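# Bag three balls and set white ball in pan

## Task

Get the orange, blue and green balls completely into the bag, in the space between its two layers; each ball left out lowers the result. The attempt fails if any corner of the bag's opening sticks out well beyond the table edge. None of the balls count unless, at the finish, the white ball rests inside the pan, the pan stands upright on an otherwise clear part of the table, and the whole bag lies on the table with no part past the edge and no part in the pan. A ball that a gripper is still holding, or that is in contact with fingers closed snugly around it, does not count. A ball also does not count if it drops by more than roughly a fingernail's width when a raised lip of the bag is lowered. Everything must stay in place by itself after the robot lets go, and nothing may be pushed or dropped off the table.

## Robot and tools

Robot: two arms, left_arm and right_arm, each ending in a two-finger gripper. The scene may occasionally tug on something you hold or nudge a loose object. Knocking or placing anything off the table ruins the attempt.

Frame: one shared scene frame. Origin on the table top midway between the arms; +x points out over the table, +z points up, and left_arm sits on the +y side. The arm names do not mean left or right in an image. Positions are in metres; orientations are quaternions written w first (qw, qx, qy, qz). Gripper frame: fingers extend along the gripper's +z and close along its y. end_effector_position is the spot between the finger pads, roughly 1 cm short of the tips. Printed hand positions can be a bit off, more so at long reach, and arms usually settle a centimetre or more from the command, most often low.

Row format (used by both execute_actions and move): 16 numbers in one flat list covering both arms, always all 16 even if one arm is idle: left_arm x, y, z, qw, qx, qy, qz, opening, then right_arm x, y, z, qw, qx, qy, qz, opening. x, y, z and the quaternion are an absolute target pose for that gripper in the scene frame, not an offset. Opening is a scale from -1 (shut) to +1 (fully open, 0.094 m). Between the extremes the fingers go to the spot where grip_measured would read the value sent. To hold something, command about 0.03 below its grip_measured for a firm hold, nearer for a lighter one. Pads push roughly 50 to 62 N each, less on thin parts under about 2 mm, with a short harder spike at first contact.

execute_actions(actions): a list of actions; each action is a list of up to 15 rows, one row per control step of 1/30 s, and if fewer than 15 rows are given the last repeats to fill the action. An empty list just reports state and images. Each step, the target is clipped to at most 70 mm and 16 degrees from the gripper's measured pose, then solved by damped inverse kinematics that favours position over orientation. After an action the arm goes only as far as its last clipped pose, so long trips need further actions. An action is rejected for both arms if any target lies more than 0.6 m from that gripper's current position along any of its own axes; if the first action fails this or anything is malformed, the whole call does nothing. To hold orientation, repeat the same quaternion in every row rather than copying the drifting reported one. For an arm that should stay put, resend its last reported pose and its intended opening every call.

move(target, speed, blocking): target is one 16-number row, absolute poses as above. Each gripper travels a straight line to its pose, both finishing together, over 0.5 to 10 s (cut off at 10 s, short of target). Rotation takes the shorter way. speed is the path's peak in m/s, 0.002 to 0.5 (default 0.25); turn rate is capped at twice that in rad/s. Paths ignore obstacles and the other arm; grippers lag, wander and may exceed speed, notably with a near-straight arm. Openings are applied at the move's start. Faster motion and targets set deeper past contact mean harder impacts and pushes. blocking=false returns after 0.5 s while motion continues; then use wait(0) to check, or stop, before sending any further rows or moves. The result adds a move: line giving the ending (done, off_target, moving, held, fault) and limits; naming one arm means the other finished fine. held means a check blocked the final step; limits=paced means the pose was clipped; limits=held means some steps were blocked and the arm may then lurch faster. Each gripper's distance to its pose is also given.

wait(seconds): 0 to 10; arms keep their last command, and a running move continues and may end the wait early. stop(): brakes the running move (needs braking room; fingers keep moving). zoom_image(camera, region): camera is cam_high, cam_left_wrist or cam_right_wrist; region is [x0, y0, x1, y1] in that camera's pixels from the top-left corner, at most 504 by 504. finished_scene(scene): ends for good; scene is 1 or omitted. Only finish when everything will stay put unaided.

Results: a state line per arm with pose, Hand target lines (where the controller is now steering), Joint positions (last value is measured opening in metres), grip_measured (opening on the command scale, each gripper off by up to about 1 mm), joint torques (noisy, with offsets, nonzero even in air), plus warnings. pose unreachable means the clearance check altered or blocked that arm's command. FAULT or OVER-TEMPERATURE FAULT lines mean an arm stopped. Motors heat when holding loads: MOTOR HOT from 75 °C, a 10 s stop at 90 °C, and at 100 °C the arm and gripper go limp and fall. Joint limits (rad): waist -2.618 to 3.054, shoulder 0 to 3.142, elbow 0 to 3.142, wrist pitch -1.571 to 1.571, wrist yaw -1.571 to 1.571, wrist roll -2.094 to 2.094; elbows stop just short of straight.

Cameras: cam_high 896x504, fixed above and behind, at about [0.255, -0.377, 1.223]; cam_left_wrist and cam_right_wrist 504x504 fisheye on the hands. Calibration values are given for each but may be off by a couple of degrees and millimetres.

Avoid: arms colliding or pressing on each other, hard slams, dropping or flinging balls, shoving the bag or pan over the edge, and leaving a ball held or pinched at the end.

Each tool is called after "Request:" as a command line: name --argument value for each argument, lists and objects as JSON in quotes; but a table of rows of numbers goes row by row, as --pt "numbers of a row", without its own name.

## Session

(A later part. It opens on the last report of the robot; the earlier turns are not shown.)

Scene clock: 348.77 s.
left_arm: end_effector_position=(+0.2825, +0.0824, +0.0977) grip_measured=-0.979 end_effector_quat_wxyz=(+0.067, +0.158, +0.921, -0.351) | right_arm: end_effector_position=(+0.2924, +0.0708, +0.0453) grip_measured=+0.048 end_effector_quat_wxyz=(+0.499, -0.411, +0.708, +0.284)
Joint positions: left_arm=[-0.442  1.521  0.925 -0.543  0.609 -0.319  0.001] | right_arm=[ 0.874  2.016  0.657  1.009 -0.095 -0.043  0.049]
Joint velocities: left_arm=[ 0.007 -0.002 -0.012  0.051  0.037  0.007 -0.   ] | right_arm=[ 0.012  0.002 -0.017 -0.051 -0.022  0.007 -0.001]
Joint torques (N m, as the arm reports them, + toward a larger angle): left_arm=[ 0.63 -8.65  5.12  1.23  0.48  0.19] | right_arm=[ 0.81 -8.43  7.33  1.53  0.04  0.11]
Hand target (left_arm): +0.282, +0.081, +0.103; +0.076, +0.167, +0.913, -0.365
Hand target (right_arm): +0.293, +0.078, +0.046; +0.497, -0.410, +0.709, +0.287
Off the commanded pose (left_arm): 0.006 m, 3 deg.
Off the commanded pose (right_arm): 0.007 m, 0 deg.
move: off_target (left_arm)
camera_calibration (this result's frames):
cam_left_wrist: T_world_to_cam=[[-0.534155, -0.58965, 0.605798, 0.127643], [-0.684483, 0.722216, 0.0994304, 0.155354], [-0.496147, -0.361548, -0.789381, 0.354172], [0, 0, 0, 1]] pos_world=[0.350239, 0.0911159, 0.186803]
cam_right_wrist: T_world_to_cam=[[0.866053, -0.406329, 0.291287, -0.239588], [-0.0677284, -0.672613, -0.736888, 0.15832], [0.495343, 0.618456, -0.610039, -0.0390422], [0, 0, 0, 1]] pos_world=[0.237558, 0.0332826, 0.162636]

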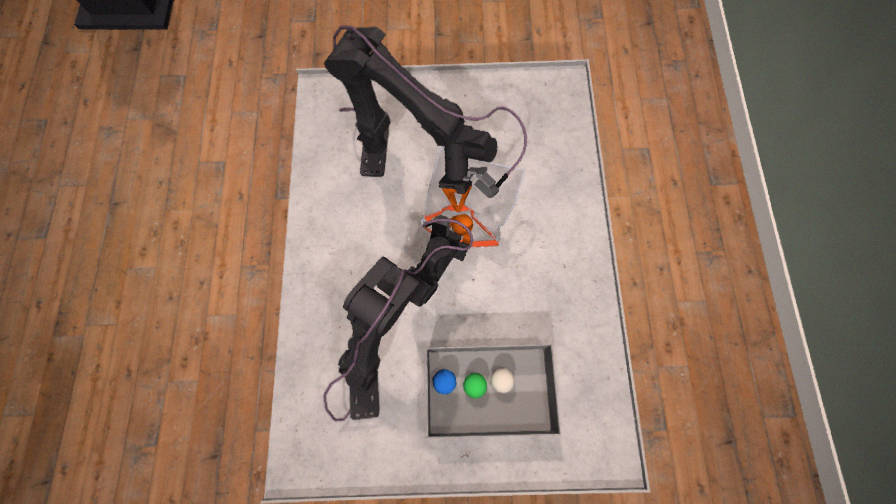

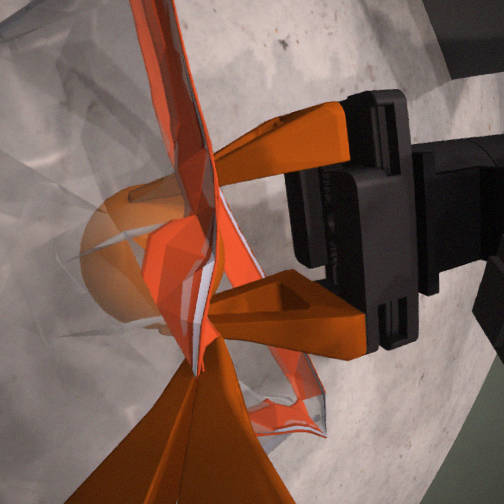

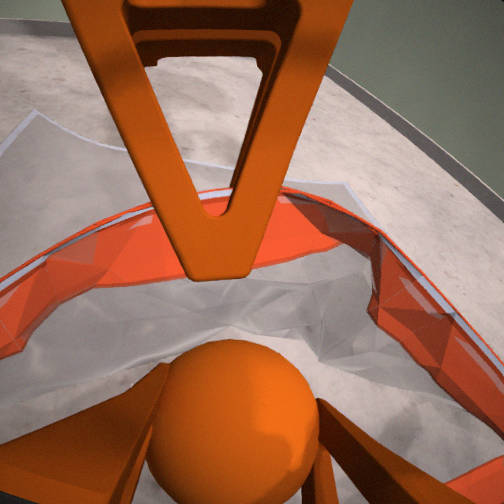

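Request:
move --target '[0.281,0.080,0.103,0.0768,0.1663,0.9122,-0.3663,-1, 0.308,0.110,0.042,0.4967,-0.4096,0.7094,0.2868,0.04]' --speed 0.04

Scene clock: 353.13 s.
left_arm: end_effector_position=(+0.2838, +0.0813, +0.0988) grip_measured=-0.979 end_effector_quat_wxyz=(+0.070, +0.159, +0.919, -0.353) | right_arm: end_effector_position=(+0.3094, +0.1024, +0.0451) grip_measured=+0.048 end_effector_quat_wxyz=(+0.506, -0.408, +0.705, +0.284)
Joint positions: left_arm=[-0.442  1.521  0.925 -0.535  0.612 -0.319  0.001] | right_arm=[ 0.891  2.104  0.807  0.963 -0.075 -0.039  0.049]
Joint velocities: left_arm=[ 0.007 -0.007  0.012  0.022 -0.022 -0.051 -0.001] | right_arm=[ 0.017 -0.012  0.002 -0.037  0.051  0.022  0.001]
Joint torques (N m, as the arm reports them, + toward a larger angle): left_arm=[ 0.26 -8.72  4.82  1.26  0.47  0.12] | right_arm=[ 0.92 -9.53  7.9   1.4   0.04  0.14]
Hand target (left_arm): +0.281, +0.080, +0.103; +0.076, +0.167, +0.912, -0.366
Hand target (right_arm): +0.307, +0.110, +0.042; +0.497, -0.409, +0.709, +0.287
Off the commanded pose (left_arm): 0.005 m, 2 deg.
Off the commanded pose (right_arm): 0.008 m, 1 deg.
move: done
camera_calibration (this result's frames):
cam_left_wrist: T_world_to_cam=[[-0.538472, -0.58533, 0.606166, 0.127922], [-0.684552, 0.72334, 0.0903718, 0.157716], [-0.491361, -0.366289, -0.790187, 0.35437], [0, 0, 0, 1]] pos_world=[0.350971, 0.090596, 0.188224]
cam_right_wrist: T_world_to_cam=[[0.86113, -0.412742, 0.296814, -0.239478], [-0.0619942, -0.664734, -0.744503, 0.178256], [0.50459, 0.622714, -0.598011, -0.0709618], [0, 0, 0, 1]] pos_world=[0.25308, 0.0638391, 0.161357]

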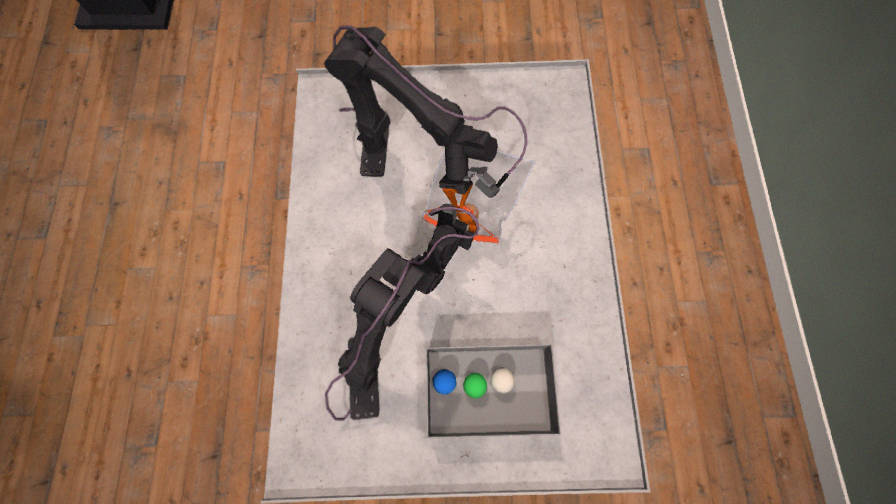

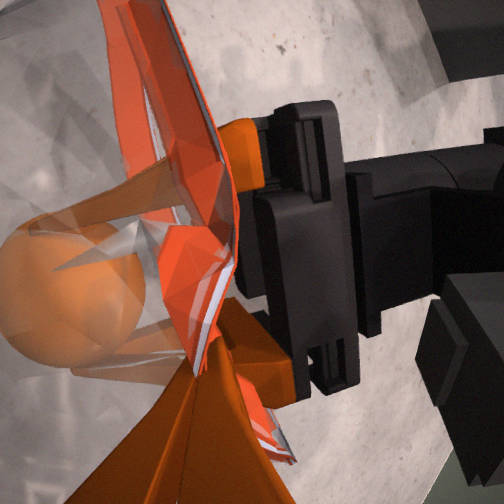

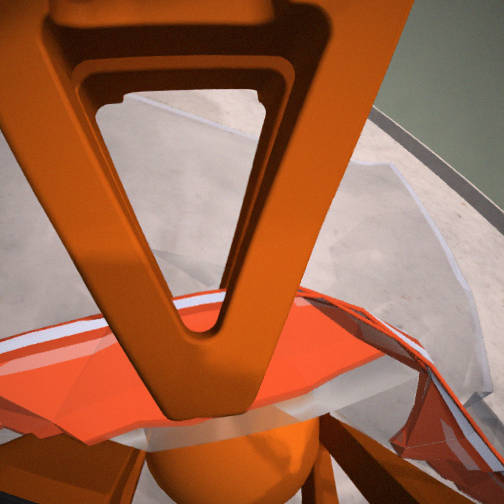

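Request:
execute_actions --actions '[[[0.281,0.080,0.103,0.0768,0.1663,0.9122,-0.3663,-1, 0.309,0.108,0.034,0.4967,-0.4096,0.7094,0.2868,0.04]],[[0.281,0.080,0.103,0.0768,0.1663,0.9122,-0.3663,-1, 0.309,0.108,0.034,0.4967,-0.4096,0.7094,0.2868,0.25]],[[0.281,0.080,0.103,0.0768,0.1663,0.9122,-0.3663,-1, 0.309,0.108,0.034,0.4967,-0.4096,0.7094,0.2868,0.5]]]'

Scene clock: 361.23 s.
left_arm: end_effector_position=(+0.2842, +0.0809, +0.0991) grip_measured=-0.979 end_effector_quat_wxyz=(+0.071, +0.160, +0.919, -0.354) | right_arm: end_effector_position=(+0.3088, +0.1015, +0.0331) grip_measured=+0.498 end_effector_quat_wxyz=(+0.500, -0.410, +0.709, +0.282)
Joint positions: left_arm=[-0.442  1.521  0.925 -0.532  0.613 -0.32   0.001] | right_arm=[ 0.891  2.137  0.807  0.981 -0.075 -0.038  0.07 ]
Joint velocities: left_arm=[-0.002 -0.002 -0.007  0.007 -0.037  0.007 -0.001] | right_arm=[ 0.002 -0.002  0.007 -0.022  0.037  0.007  0.   ]
Joint torques (N m, as the arm reports them, + toward a larger angle): left_arm=[ 0.29 -8.71  4.82  1.24  0.45  0.11] | right_arm=[  0.63 -10.04   7.35   1.6   -0.06   0.1 ]
Hand target (left_arm): +0.281, +0.080, +0.103; +0.076, +0.166, +0.912, -0.366
Hand target (right_arm): +0.309, +0.108, +0.034; +0.497, -0.409, +0.709, +0.287
Off the commanded pose (left_arm): 0.005 m, 2 deg.
Off the commanded pose (right_arm): 0.007 m, 1 deg.
camera_calibration (this result's frames):
cam_left_wrist: T_world_to_cam=[[-0.539529, -0.583864, 0.606639, 0.127797], [-0.68454, 0.723681, 0.087699, 0.158416], [-0.490217, -0.367953, -0.790125, 0.354473], [0, 0, 0, 1]] pos_world=[0.351161, 0.0904022, 0.188658]
cam_right_wrist: T_world_to_cam=[[0.863734, -0.409475, 0.293758, -0.236789], [-0.0689546, -0.673459, -0.736002, 0.171461], [0.499208, 0.615454, -0.609924, -0.0744178], [0, 0, 0, 1]] pos_world=[0.253496, 0.0643136, 0.150365]

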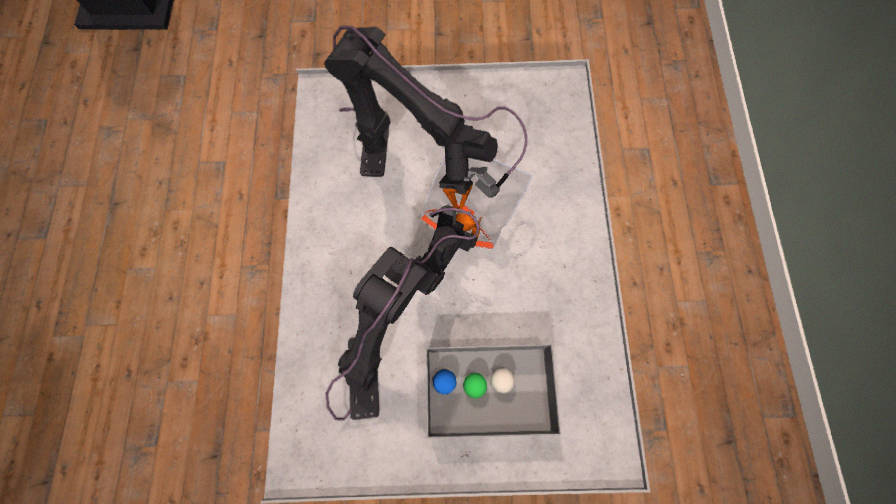

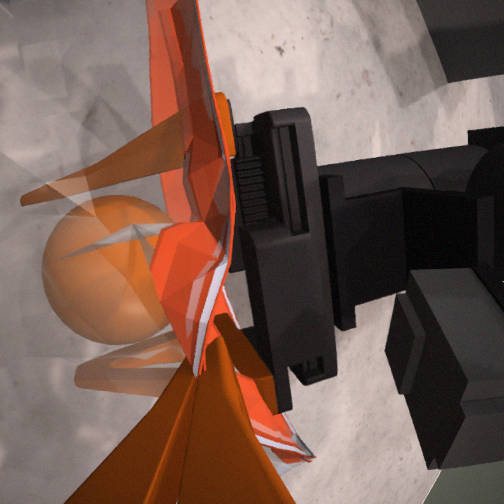

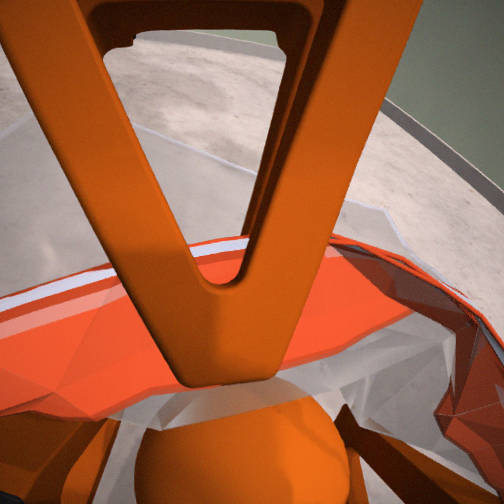

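Request:
move --target '[0.281,0.080,0.103,0.0768,0.1663,0.9122,-0.3663,-1, 0.278,0.042,0.040,0.4967,-0.4096,0.7094,0.2868,0.5]' --speed 0.05

Scene clock: 367.60 s.
left_arm: end_effector_position=(+0.2839, +0.0807, +0.0993) grip_measured=-0.979 end_effector_quat_wxyz=(+0.071, +0.160, +0.918, -0.355) | right_arm: end_effector_position=(+0.2773, +0.0451, +0.0315) grip_measured=+0.498 end_effector_quat_wxyz=(+0.487, -0.412, +0.716, +0.284)
Joint positions: left_arm=[-0.442  1.521  0.925 -0.532  0.615 -0.319  0.001] | right_arm=[ 0.861  1.998  0.54   1.082 -0.111 -0.038  0.07 ]
Joint velocities: left_arm=[-0.007  0.002  0.007 -0.037 -0.007 -0.007  0.   ] | right_arm=[-0.002 -0.002  0.007 -0.007 -0.051 -0.007 -0.001]
Joint torques (N m, as the arm reports them, + toward a larger angle): left_arm=[ 0.29 -8.72  4.81  1.25  0.45  0.11] | right_arm=[ -0.78 -10.54   3.05   1.8   -0.11  -0.1 ]
Hand target (left_arm): +0.281, +0.080, +0.103; +0.077, +0.167, +0.912, -0.366
Hand target (right_arm): +0.279, +0.042, +0.040; +0.497, -0.410, +0.709, +0.287
Off the commanded pose (left_arm): 0.005 m, 2 deg.
Off the commanded pose (right_arm): 0.009 m, 1 deg.
move: done
camera_calibration (this result's frames):
cam_left_wrist: T_world_to_cam=[[-0.539805, -0.582367, 0.607832, 0.127298], [-0.683692, 0.724562, 0.0870325, 0.158155], [-0.491097, -0.368589, -0.789282, 0.354653], [0, 0, 0, 1]] pos_world=[0.351014, 0.0902626, 0.188781]
cam_right_wrist: T_world_to_cam=[[0.873177, -0.401245, 0.276703, -0.234637], [-0.0847588, -0.684061, -0.724484, 0.134623], [0.479977, 0.609149, -0.631315, -0.0186918], [0, 0, 0, 1]] pos_world=[0.225261, 0.00932933, 0.150656]

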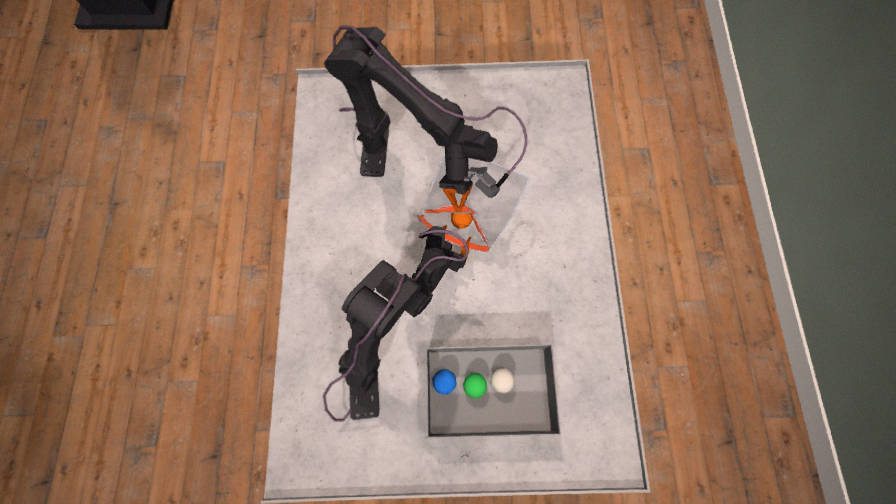

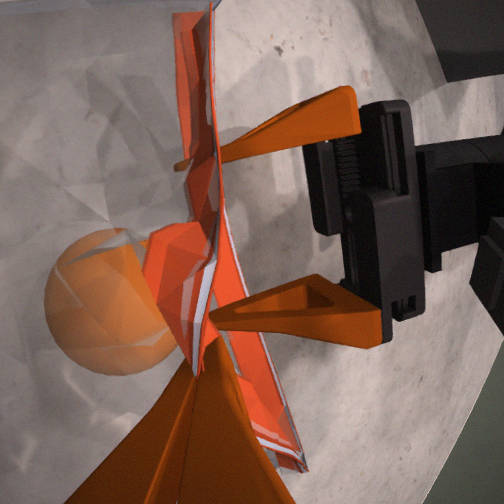

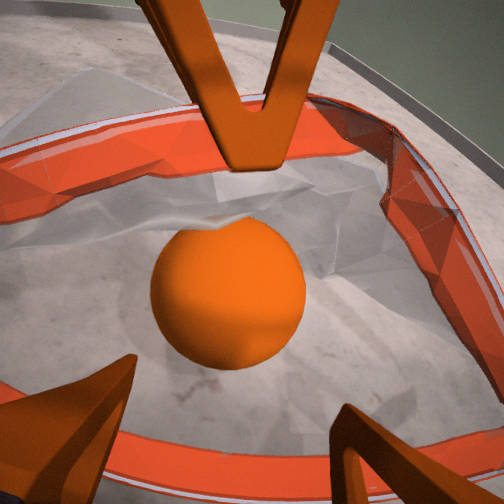

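Request:
execute_actions --actions '[[[0.281,0.080,0.103,0.0768,0.1663,0.9122,-0.3663,-1, 0.264,0.050,0.040,0.4967,-0.4096,0.7094,0.2868,-0.4]],[[0.281,0.080,0.103,0.0768,0.1663,0.9122,-0.3663,-1, 0.264,0.050,0.040,0.4967,-0.4096,0.7094,0.2868,-0.4]]]'

Request:
move --target '[0.281,0.080,0.103,0.0768,0.1663,0.9122,-0.3663,-1, 0.298,0.112,0.034,0.4967,-0.4096,0.7094,0.2868,-0.4]' --speed 0.05

Scene clock: 382.07 s.
left_arm: end_effector_position=(+0.2839, +0.0807, +0.0993) grip_measured=-0.979 end_effector_quat_wxyz=(+0.071, +0.160, +0.918, -0.355) | right_arm: end_effector_position=(+0.2677, +0.0528, +0.0334) grip_measured=-0.398 end_effector_quat_wxyz=(+0.492, -0.415, +0.712, +0.282)
Joint positions: left_arm=[-0.442  1.521  0.925 -0.532  0.615 -0.319  0.001] | right_arm=[ 0.905  1.998  0.54   1.091 -0.071 -0.034  0.028]
Joint velocities: left_arm=[-0.002 -0.012  0.027  0.022  0.051 -0.051  0.   ] | right_arm=[-0.002 -0.007  0.007  0.022 -0.081  0.037 -0.   ]
Joint torques (N m, as the arm reports them, + toward a larger angle): left_arm=[ 0.29 -8.72  4.83  1.25  0.45  0.12] | right_arm=[  0.41 -10.68   2.29   1.85   0.02   0.12]
Hand target (left_arm): +0.281, +0.080, +0.103; +0.077, +0.167, +0.912, -0.366
Hand target (right_arm): +0.264, +0.050, +0.040; +0.497, -0.410, +0.709, +0.287
Off the commanded pose (left_arm): 0.005 m, 2 deg.
Off the commanded pose (right_arm): 0.008 m, 1 deg.
camera_calibration (this result's frames):
cam_left_wrist: T_world_to_cam=[[-0.539805, -0.582367, 0.607832, 0.127298], [-0.683692, 0.724562, 0.0870325, 0.158155], [-0.491097, -0.368589, -0.789282, 0.354653], [0, 0, 0, 1]] pos_world=[0.351014, 0.0902626, 0.188781]
cam_right_wrist: T_world_to_cam=[[0.871009, -0.397927, 0.288093, -0.223662], [-0.0720954, -0.683616, -0.726272, 0.13708], [0.485948, 0.611819, -0.624124, -0.019568], [0, 0, 0, 1]] pos_world=[0.214203, 0.016681, 0.15178]

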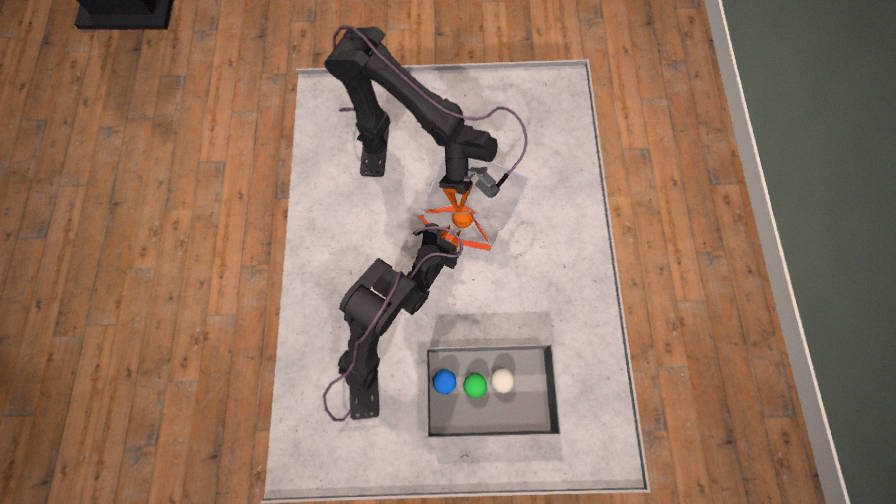

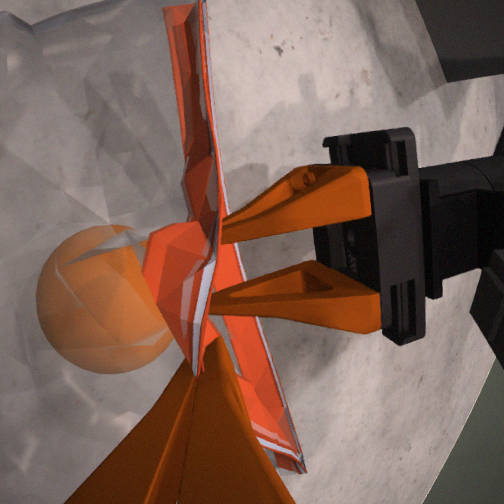

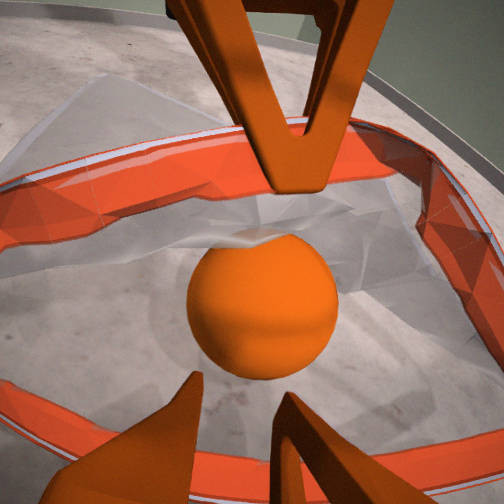

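Scene clock: 383.67 s.
left_arm: end_effector_position=(+0.2842, +0.0806, +0.0994) grip_measured=-0.979 end_effector_quat_wxyz=(+0.071, +0.160, +0.918, -0.355) | right_arm: end_effector_position=(+0.2971, +0.1055, +0.0337) grip_measured=-0.398 end_effector_quat_wxyz=(+0.499, -0.412, +0.707, +0.285)
Joint positions: left_arm=[-0.442  1.521  0.925 -0.53   0.615 -0.319  0.001] | right_arm=[ 0.921  2.13   0.792  0.991 -0.054 -0.028  0.028]
Joint velocities: left_arm=[ 0.007  0.007  0.007  0.037 -0.051  0.022 -0.   ] | right_arm=[-0.012 -0.007  0.007 -0.081 -0.066 -0.037 -0.   ]
Joint torques (N m, as the arm reports them, + toward a larger angle): left_arm=[ 0.28 -8.76  4.83  1.22  0.45  0.11] | right_arm=[ 0.78 -9.73  7.32  1.57  0.05  0.12]
Hand target (left_arm): +0.281, +0.080, +0.103; +0.077, +0.167, +0.912, -0.366
Hand target (right_arm): +0.297, +0.112, +0.034; +0.497, -0.410, +0.709, +0.287
Off the commanded pose (left_arm): 0.005 m, 2 deg.
Off the commanded pose (right_arm): 0.007 m, 0 deg.
move: done
camera_calibration (this result's frames):
cam_left_wrist: T_world_to_cam=[[-0.540609, -0.581906, 0.607559, 0.127484], [-0.683806, 0.724628, 0.0855772, 0.158598], [-0.490052, -0.369189, -0.789651, 0.354625], [0, 0, 0, 1]] pos_world=[0.351154, 0.0901823, 0.189003]
cam_right_wrist: T_world_to_cam=[[0.867194, -0.403941, 0.291215, -0.226766], [-0.0649097, -0.671508, -0.738149, 0.172439], [0.493721, 0.621216, -0.608547, -0.0697192], [0, 0, 0, 1]] pos_world=[0.242265, 0.0675046, 0.150896]

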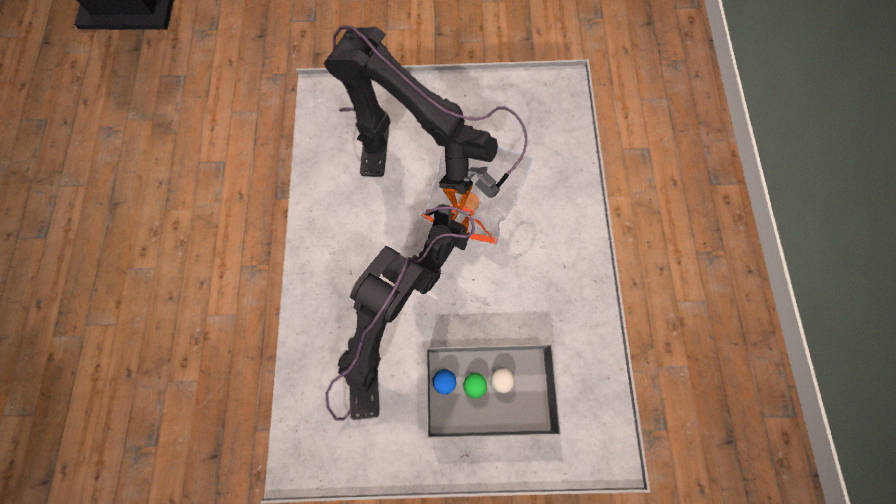

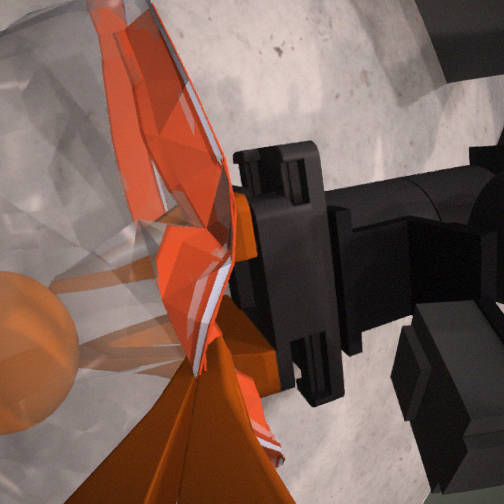

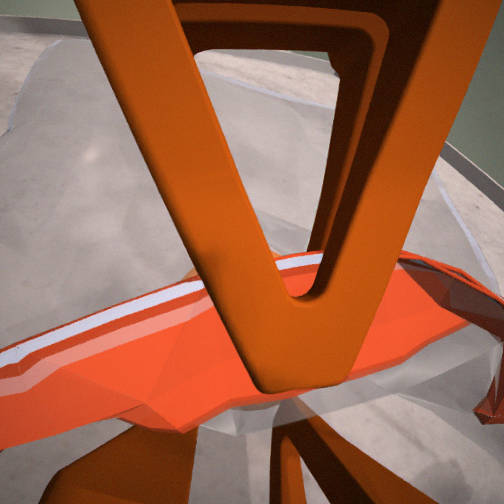

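Request:
move --target '[0.281,0.080,0.103,0.0768,0.1663,0.9122,-0.3663,-1, 0.245,0.0,0.065,0.4967,-0.4096,0.7094,0.2868,-0.4]' --speed 0.12

Request:
move --target '[0.281,0.080,0.103,0.0768,0.1663,0.9122,-0.3663,-1, 0.31,-0.35,0.16,0,0,1,0,0.8]' --speed 0.3

Scene clock: 391.33 s.
left_arm: end_effector_position=(+0.2842, +0.0805, +0.0995) grip_measured=-0.979 end_effector_quat_wxyz=(+0.071, +0.160, +0.918, -0.355) | right_arm: end_effector_position=(+0.2464, +0.0039, +0.0630) grip_measured=-0.398 end_effector_quat_wxyz=(+0.495, -0.408, +0.711, +0.287)
Joint positions: left_arm=[-0.442  1.521  0.925 -0.53   0.615 -0.319  0.001] | right_arm=[ 0.862  1.726  0.333  1.038 -0.11  -0.036  0.028]
Joint velocities: left_arm=[-0.002  0.017  0.012 -0.037  0.007 -0.007 -0.   ] | right_arm=[ 0.002  0.002  0.022 -0.007  0.007  0.066 -0.   ]
Joint torques (N m, as the arm reports them, + toward a larger angle): left_arm=[ 0.29 -8.71  4.78  1.24  0.46  0.12] | right_arm=[-0.8  -7.99  3.8   1.72 -0.09 -0.07]
Hand target (left_arm): +0.281, +0.080, +0.103; +0.076, +0.167, +0.912, -0.366
Hand target (right_arm): +0.246, -0.000, +0.065; +0.497, -0.409, +0.709, +0.287
Off the commanded pose (left_arm): 0.005 m, 2 deg.
Off the commanded pose (right_arm): 0.005 m, 0 deg.
move: done
camera_calibration (this result's frames):
cam_left_wrist: T_world_to_cam=[[-0.5406, -0.581635, 0.607826, 0.127365], [-0.683673, 0.724765, 0.0854779, 0.158556], [-0.490248, -0.369344, -0.789457, 0.354666], [0, 0, 0, 1]] pos_world=[0.351129, 0.0901583, 0.189025]
cam_right_wrist: T_world_to_cam=[[0.869497, -0.407532, 0.279092, -0.232119], [-0.0778407, -0.671029, -0.737334, 0.12577], [0.487766, 0.619385, -0.615181, 0.0381592], [0, 0, 0, 1]] pos_world=[0.193004, -0.0338359, 0.180991]

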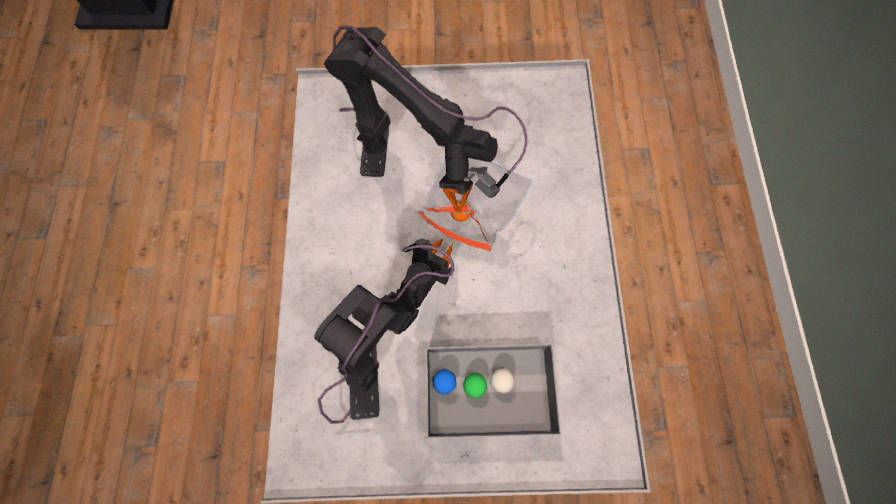

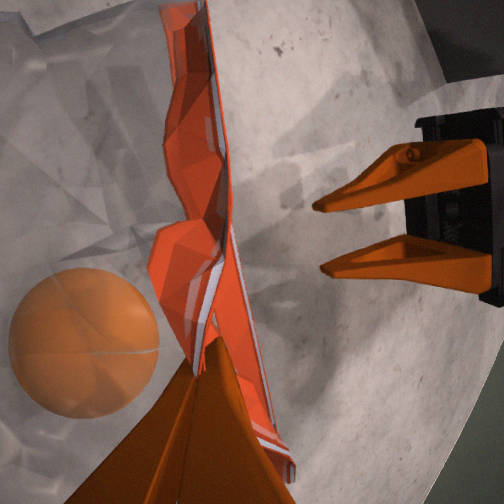

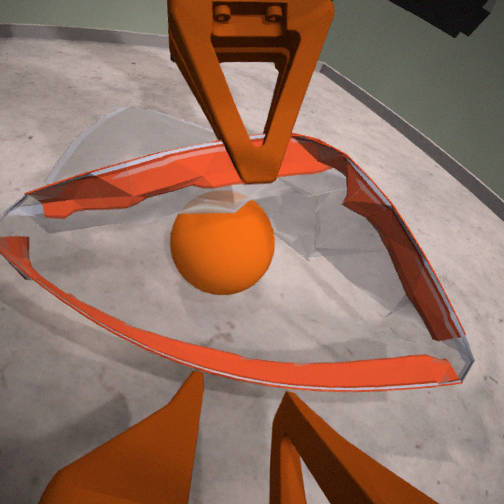

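Scene clock: 394.63 s.
left_arm: end_effector_position=(+0.2842, +0.0805, +0.0995) grip_measured=-0.979 end_effector_quat_wxyz=(+0.071, +0.160, +0.918, -0.355) | right_arm: end_effector_position=(+0.3076, -0.3487, +0.1538) grip_measured=+0.798 end_effector_quat_wxyz=(-0.006, -0.006, +1.000, -0.004)
Joint positions: left_arm=[-0.442  1.521  0.925 -0.53   0.615 -0.319  0.001] | right_arm=[-0.149  1.622  1.461 -1.42   0.009 -0.094  0.084]
Joint velocities: left_arm=[ 0.012  0.017 -0.022  0.037  0.037  0.007 -0.001] | right_arm=[-0.002  0.002 -0.012 -0.007 -0.051  0.037 -0.001]
Joint torques (N m, as the arm reports them, + toward a larger angle): left_arm=[ 0.24 -8.72  4.83  1.24  0.45  0.11] | right_arm=[-0.41 -6.66  9.57 -0.03  0.06 -0.09]
Hand target (left_arm): +0.281, +0.080, +0.103; +0.077, +0.167, +0.912, -0.366
Hand target (right_arm): +0.310, -0.352, +0.160; -0.001, -0.006, +1.000, -0.007
Off the commanded pose (left_arm): 0.005 m, 2 deg.
Off the commanded pose (right_arm): 0.007 m, 1 deg.
move: done
camera_calibration (this result's frames):
cam_left_wrist: T_world_to_cam=[[-0.5406, -0.581635, 0.607826, 0.127365], [-0.683673, 0.724765, 0.0854779, 0.158556], [-0.490248, -0.369344, -0.789457, 0.354666], [0, 0, 0, 1]] pos_world=[0.351129, 0.0901583, 0.189025]
cam_right_wrist: T_world_to_cam=[[0.307394, -0.9513, 0.0232022, -0.431743], [-0.897343, -0.281672, 0.339759, 0.183077], [-0.316677, -0.12526, -0.940226, 0.320304], [0, 0, 0, 1]] pos_world=[0.398431, -0.319028, 0.248973]

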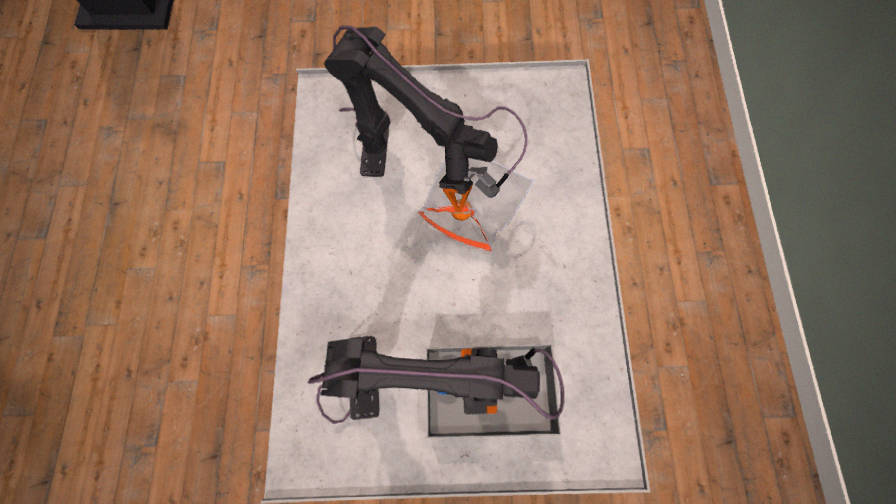

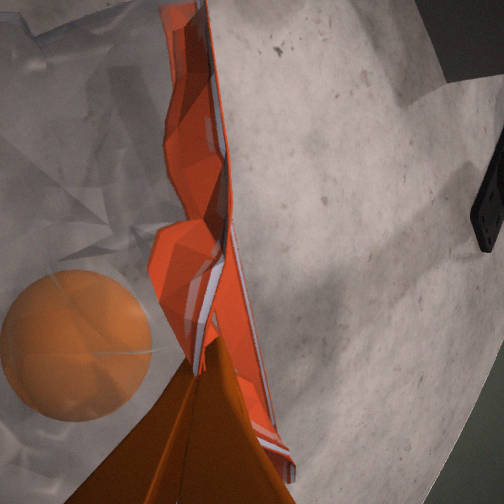

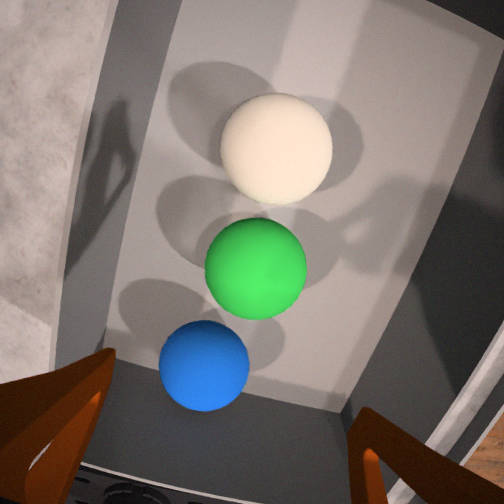

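Request:
move --target '[0.281,0.080,0.103,0.0768,0.1663,0.9122,-0.3663,-1, 0.319,-0.355,0.037,0,0,1,0,0.8]' --speed 0.12

Scene clock: 408.77 s.
left_arm: end_effector_position=(+0.2842, +0.0805, +0.0995) grip_measured=-0.979 end_effector_quat_wxyz=(+0.071, +0.160, +0.918, -0.355) | right_arm: end_effector_position=(+0.3177, -0.3533, +0.0393) grip_measured=+0.798 end_effector_quat_wxyz=(-0.006, -0.001, +1.000, -0.004)
Joint positions: left_arm=[-0.442  1.521  0.925 -0.53   0.615 -0.32   0.001] | right_arm=[-0.162  1.725  1.112 -0.969  0.009 -0.095  0.084]
Joint velocities: left_arm=[-0.007 -0.012 -0.012  0.022  0.022  0.007  0.001] | right_arm=[-0.002  0.012  0.002  0.022 -0.007  0.022 -0.   ]
Joint torques (N m, as the arm reports them, + toward a larger angle): left_arm=[ 0.25 -8.74  4.83  1.24  0.45  0.11] | right_arm=[-0.79 -7.78  5.61  0.26 -0.09 -0.12]
Hand target (left_arm): +0.281, +0.080, +0.103; +0.076, +0.166, +0.912, -0.366
Hand target (right_arm): +0.319, -0.355, +0.037; -0.000, +0.000, +1.000, -0.000
Off the commanded pose (left_arm): 0.005 m, 2 deg.
Off the commanded pose (right_arm): 0.003 m, 1 deg.
move: done
camera_calibration (this result's frames):
cam_left_wrist: T_world_to_cam=[[-0.54028, -0.581784, 0.607968, 0.127272], [-0.683855, 0.724574, 0.0856494, 0.158606], [-0.490347, -0.369487, -0.789328, 0.354693], [0, 0, 0, 1]] pos_world=[0.351149, 0.0901777, 0.189007]
cam_right_wrist: T_world_to_cam=[[0.296491, -0.954745, 0.0235392, -0.434299], [-0.900492, -0.271263, 0.339899, 0.234382], [-0.318132, -0.121974, -0.940167, 0.216861], [0, 0, 0, 1]] pos_world=[0.408815, -0.324614, 0.134442]

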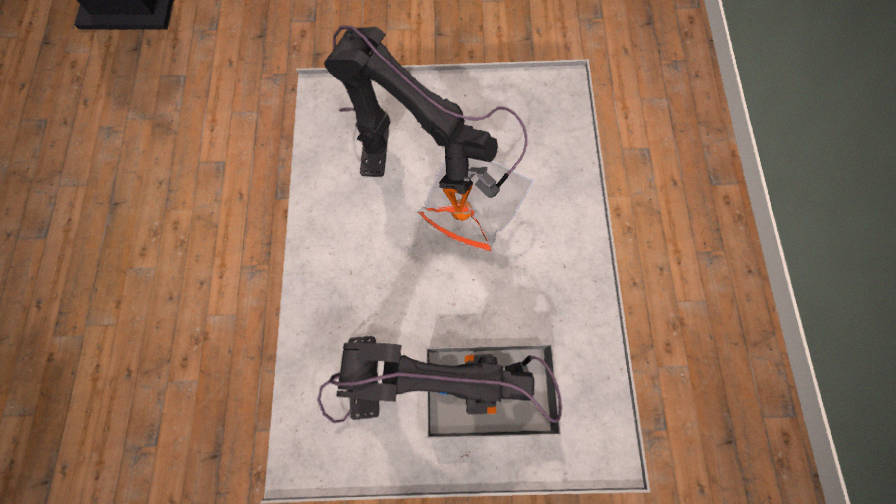

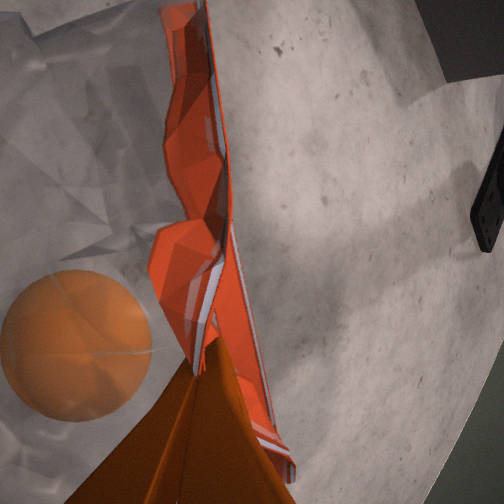

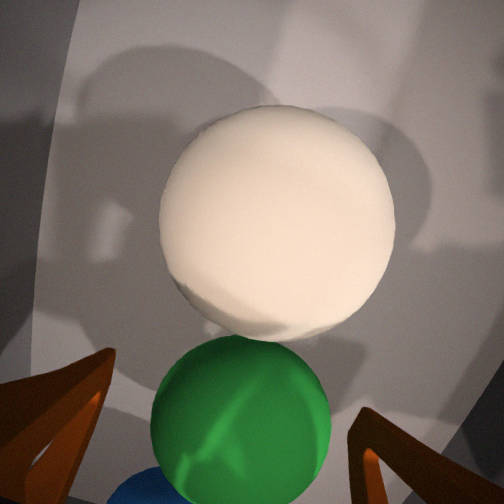

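Request:
execute_actions --actions '[[[0.281,0.080,0.103,0.0768,0.1663,0.9122,-0.3663,-1, 0.315,-0.356,0.036,0,0,1,0,0.35]],[[0.281,0.080,0.103,0.0768,0.1663,0.9122,-0.3663,-1, 0.315,-0.356,0.036,0,0,1,0,0.05]],[[0.281,0.080,0.103,0.0768,0.1663,0.9122,-0.3663,-1, 0.315,-0.356,0.036,0,0,1,0,0.05]]]'

Request:
move --target '[0.281,0.080,0.103,0.0768,0.1663,0.9122,-0.3663,-1, 0.31,-0.34,0.17,0,0,1,0,0.05]' --speed 0.2

Scene clock: 417.03 s.
left_arm: end_effector_position=(+0.2842, +0.0805, +0.0995) grip_measured=-0.979 end_effector_quat_wxyz=(+0.071, +0.160, +0.918, -0.355) | right_arm: end_effector_position=(+0.3138, -0.3545, +0.0351) grip_measured=+0.062 end_effector_quat_wxyz=(-0.010, -0.000, +1.000, -0.003)
Joint positions: left_arm=[-0.442  1.521  0.925 -0.53   0.615 -0.319  0.001] | right_arm=[-0.168  1.725  1.094 -0.959  0.008 -0.1    0.05 ]
Joint velocities: left_arm=[-0.012 -0.007  0.007  0.007 -0.007 -0.066 -0.001] | right_arm=[ 0.007  0.002  0.017 -0.066 -0.022 -0.081  0.   ]
Joint torques (N m, as the arm reports them, + toward a larger angle): left_arm=[ 0.27 -8.7   4.81  1.23  0.45  0.12] | right_arm=[-0.57 -9.01  5.38  0.23 -0.07 -0.08]
Hand target (left_arm): +0.281, +0.080, +0.103; +0.077, +0.167, +0.912, -0.366
Hand target (right_arm): +0.315, -0.356, +0.036; -0.000, +0.000, +1.000, -0.000
Off the commanded pose (left_arm): 0.005 m, 2 deg.
Off the commanded pose (right_arm): 0.002 m, 1 deg.
camera_calibration (this result's frames):
cam_left_wrist: T_world_to_cam=[[-0.5406, -0.581635, 0.607826, 0.127365], [-0.683673, 0.724765, 0.0854779, 0.158556], [-0.490248, -0.369344, -0.789457, 0.354666], [0, 0, 0, 1]] pos_world=[0.351129, 0.0901583, 0.189025]
cam_right_wrist: T_world_to_cam=[[0.295923, -0.95502, 0.0191453, -0.43395], [-0.89786, -0.271259, 0.346793, 0.230889], [-0.326001, -0.119814, -0.937746, 0.214704], [0, 0, 0, 1]] pos_world=[0.405715, -0.326076, 0.129575]

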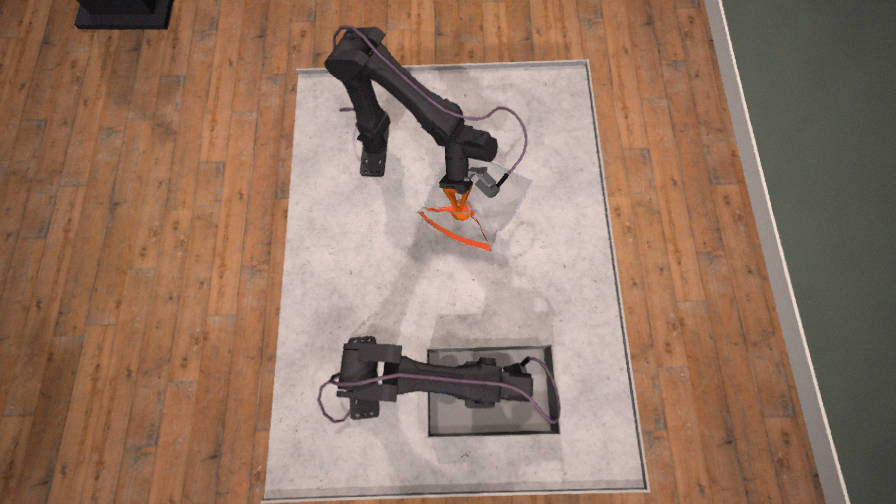

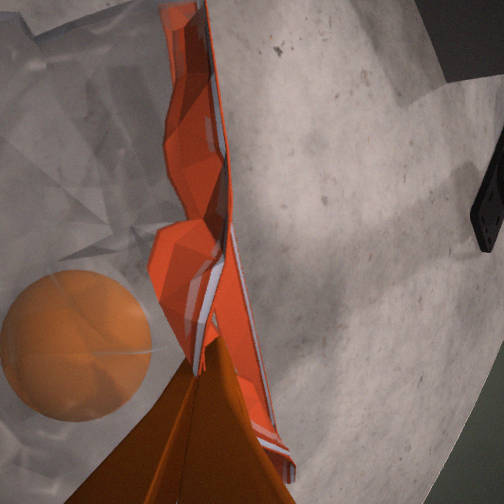

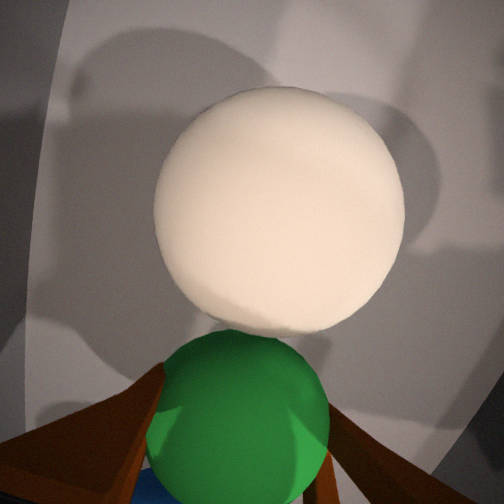

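Scene clock: 418.40 s.
left_arm: end_effector_position=(+0.2842, +0.0805, +0.0995) grip_measured=-0.979 end_effector_quat_wxyz=(+0.071, +0.160, +0.918, -0.355) | right_arm: end_effector_position=(+0.3086, -0.3444, +0.1600) grip_measured=+0.062 end_effector_quat_wxyz=(-0.010, +0.001, +1.000, -0.003)
Joint positions: left_arm=[-0.442  1.521  0.925 -0.53   0.615 -0.319  0.001] | right_arm=[-0.134  1.636  1.5   -1.455  0.008 -0.065  0.05 ]
Joint velocities: left_arm=[-0.002  0.002 -0.002  0.022 -0.007  0.051 -0.   ] | right_arm=[-0.037  0.007 -0.002 -0.022 -0.022 -0.007  0.001]
Joint torques (N m, as the arm reports them, + toward a larger angle): left_arm=[ 0.27 -8.71  4.79  1.24  0.44  0.11] | right_arm=[ 0.92 -8.21  8.85 -0.1  -0.07  0.11]
Hand target (left_arm): +0.281, +0.080, +0.103; +0.077, +0.167, +0.912, -0.366
Hand target (right_arm): +0.309, -0.340, +0.170; +0.000, +0.000, +1.000, +0.000
Off the commanded pose (left_arm): 0.005 m, 2 deg.
Off the commanded pose (right_arm): 0.011 m, 1 deg.
move: off_target (right_arm)
camera_calibration (this result's frames):
cam_left_wrist: T_world_to_cam=[[-0.5406, -0.581635, 0.607826, 0.127365], [-0.683673, 0.724765, 0.0854779, 0.158556], [-0.490248, -0.369344, -0.789457, 0.354666], [0, 0, 0, 1]] pos_world=[0.351129, 0.0901583, 0.189025]
cam_right_wrist: T_world_to_cam=[[0.294126, -0.955568, 0.0194649, -0.424898], [-0.898055, -0.269339, 0.347783, 0.186224], [-0.327088, -0.119773, -0.937373, 0.33167], [0, 0, 0, 1]] pos_world=[0.400699, -0.316137, 0.254403]

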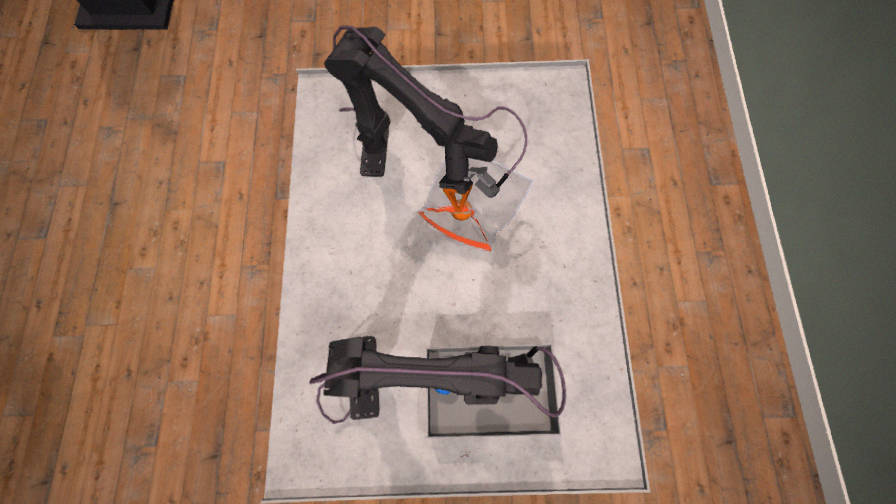

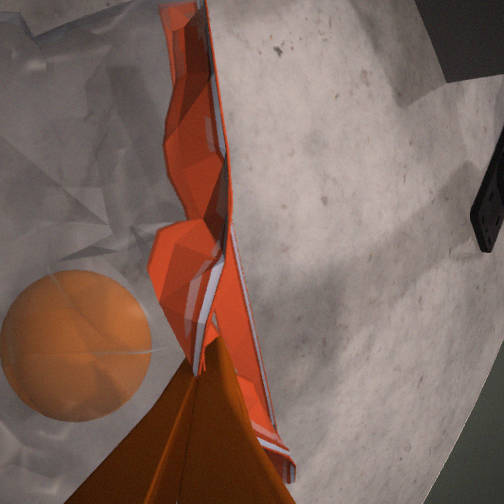

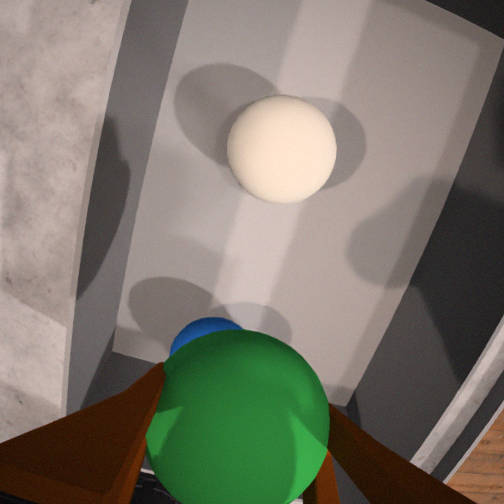

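Request:
move --target '[0.281,0.080,0.103,0.0768,0.1663,0.9122,-0.3663,-1, 0.262,-0.012,0.08,0.4967,-0.4096,0.7094,0.2868,0.05]' --speed 0.25

Scene clock: 428.27 s.
left_arm: end_effector_position=(+0.2842, +0.0805, +0.0995) grip_measured=-0.979 end_effector_quat_wxyz=(+0.071, +0.160, +0.918, -0.355) | right_arm: end_effector_position=(+0.2665, -0.0101, +0.0829) grip_measured=+0.062 end_effector_quat_wxyz=(+0.503, -0.396, +0.712, +0.288)
Joint positions: left_arm=[-0.442  1.521  0.925 -0.53   0.615 -0.319  0.001] | right_arm=[ 0.769  1.627  0.35   0.935 -0.18  -0.051  0.05 ]
Joint velocities: left_arm=[ 0.002  0.007 -0.002 -0.066 -0.037 -0.007 -0.001] | right_arm=[ 0.002 -0.002 -0.007 -0.007 -0.051 -0.081  0.   ]
Joint torques (N m, as the arm reports them, + toward a larger angle): left_arm=[ 0.27 -8.72  4.78  1.23  0.43  0.1 ] | right_arm=[ 0.85 -4.96  4.19  1.9  -0.03 -0.09]
Hand target (left_arm): +0.281, +0.080, +0.103; +0.077, +0.167, +0.912, -0.366
Hand target (right_arm): +0.262, -0.010, +0.079; +0.502, -0.402, +0.710, +0.288
Off the commanded pose (left_arm): 0.005 m, 2 deg.
Off the commanded pose (right_arm): 0.006 m, 2 deg.
move: done
camera_calibration (this result's frames):
cam_left_wrist: T_world_to_cam=[[-0.5406, -0.581635, 0.607826, 0.127365], [-0.683673, 0.724765, 0.0854779, 0.158556], [-0.490248, -0.369344, -0.789457, 0.354666], [0, 0, 0, 1]] pos_world=[0.351129, 0.0901583, 0.189025]
cam_right_wrist: T_world_to_cam=[[0.85963, -0.431412, 0.273715, -0.258075], [-0.0904269, -0.655745, -0.749548, 0.137107], [0.502851, 0.619583, -0.602709, 0.0441717], [0, 0, 0, 1]] pos_world=[0.212035, -0.0487973, 0.20003]

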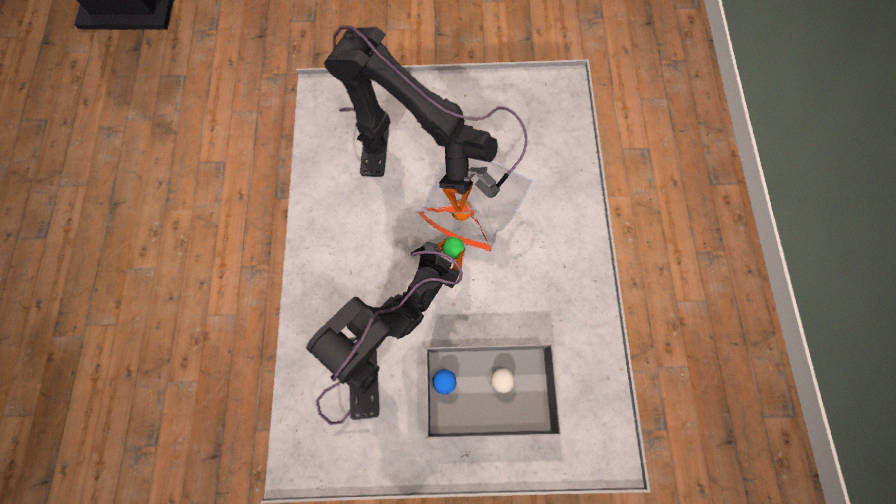

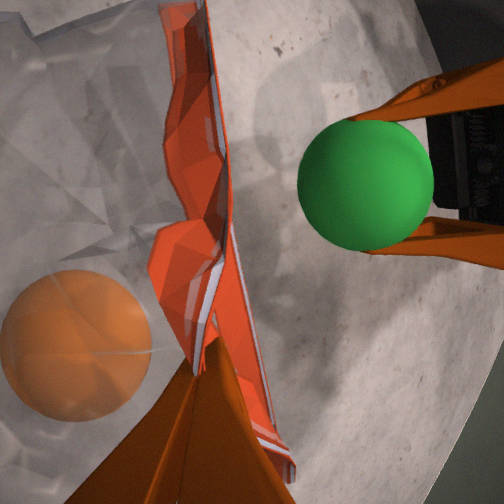

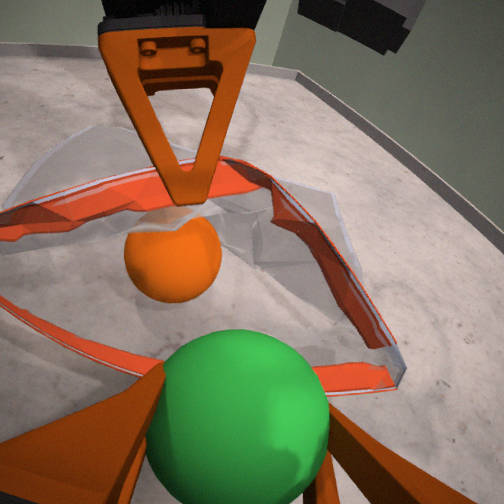

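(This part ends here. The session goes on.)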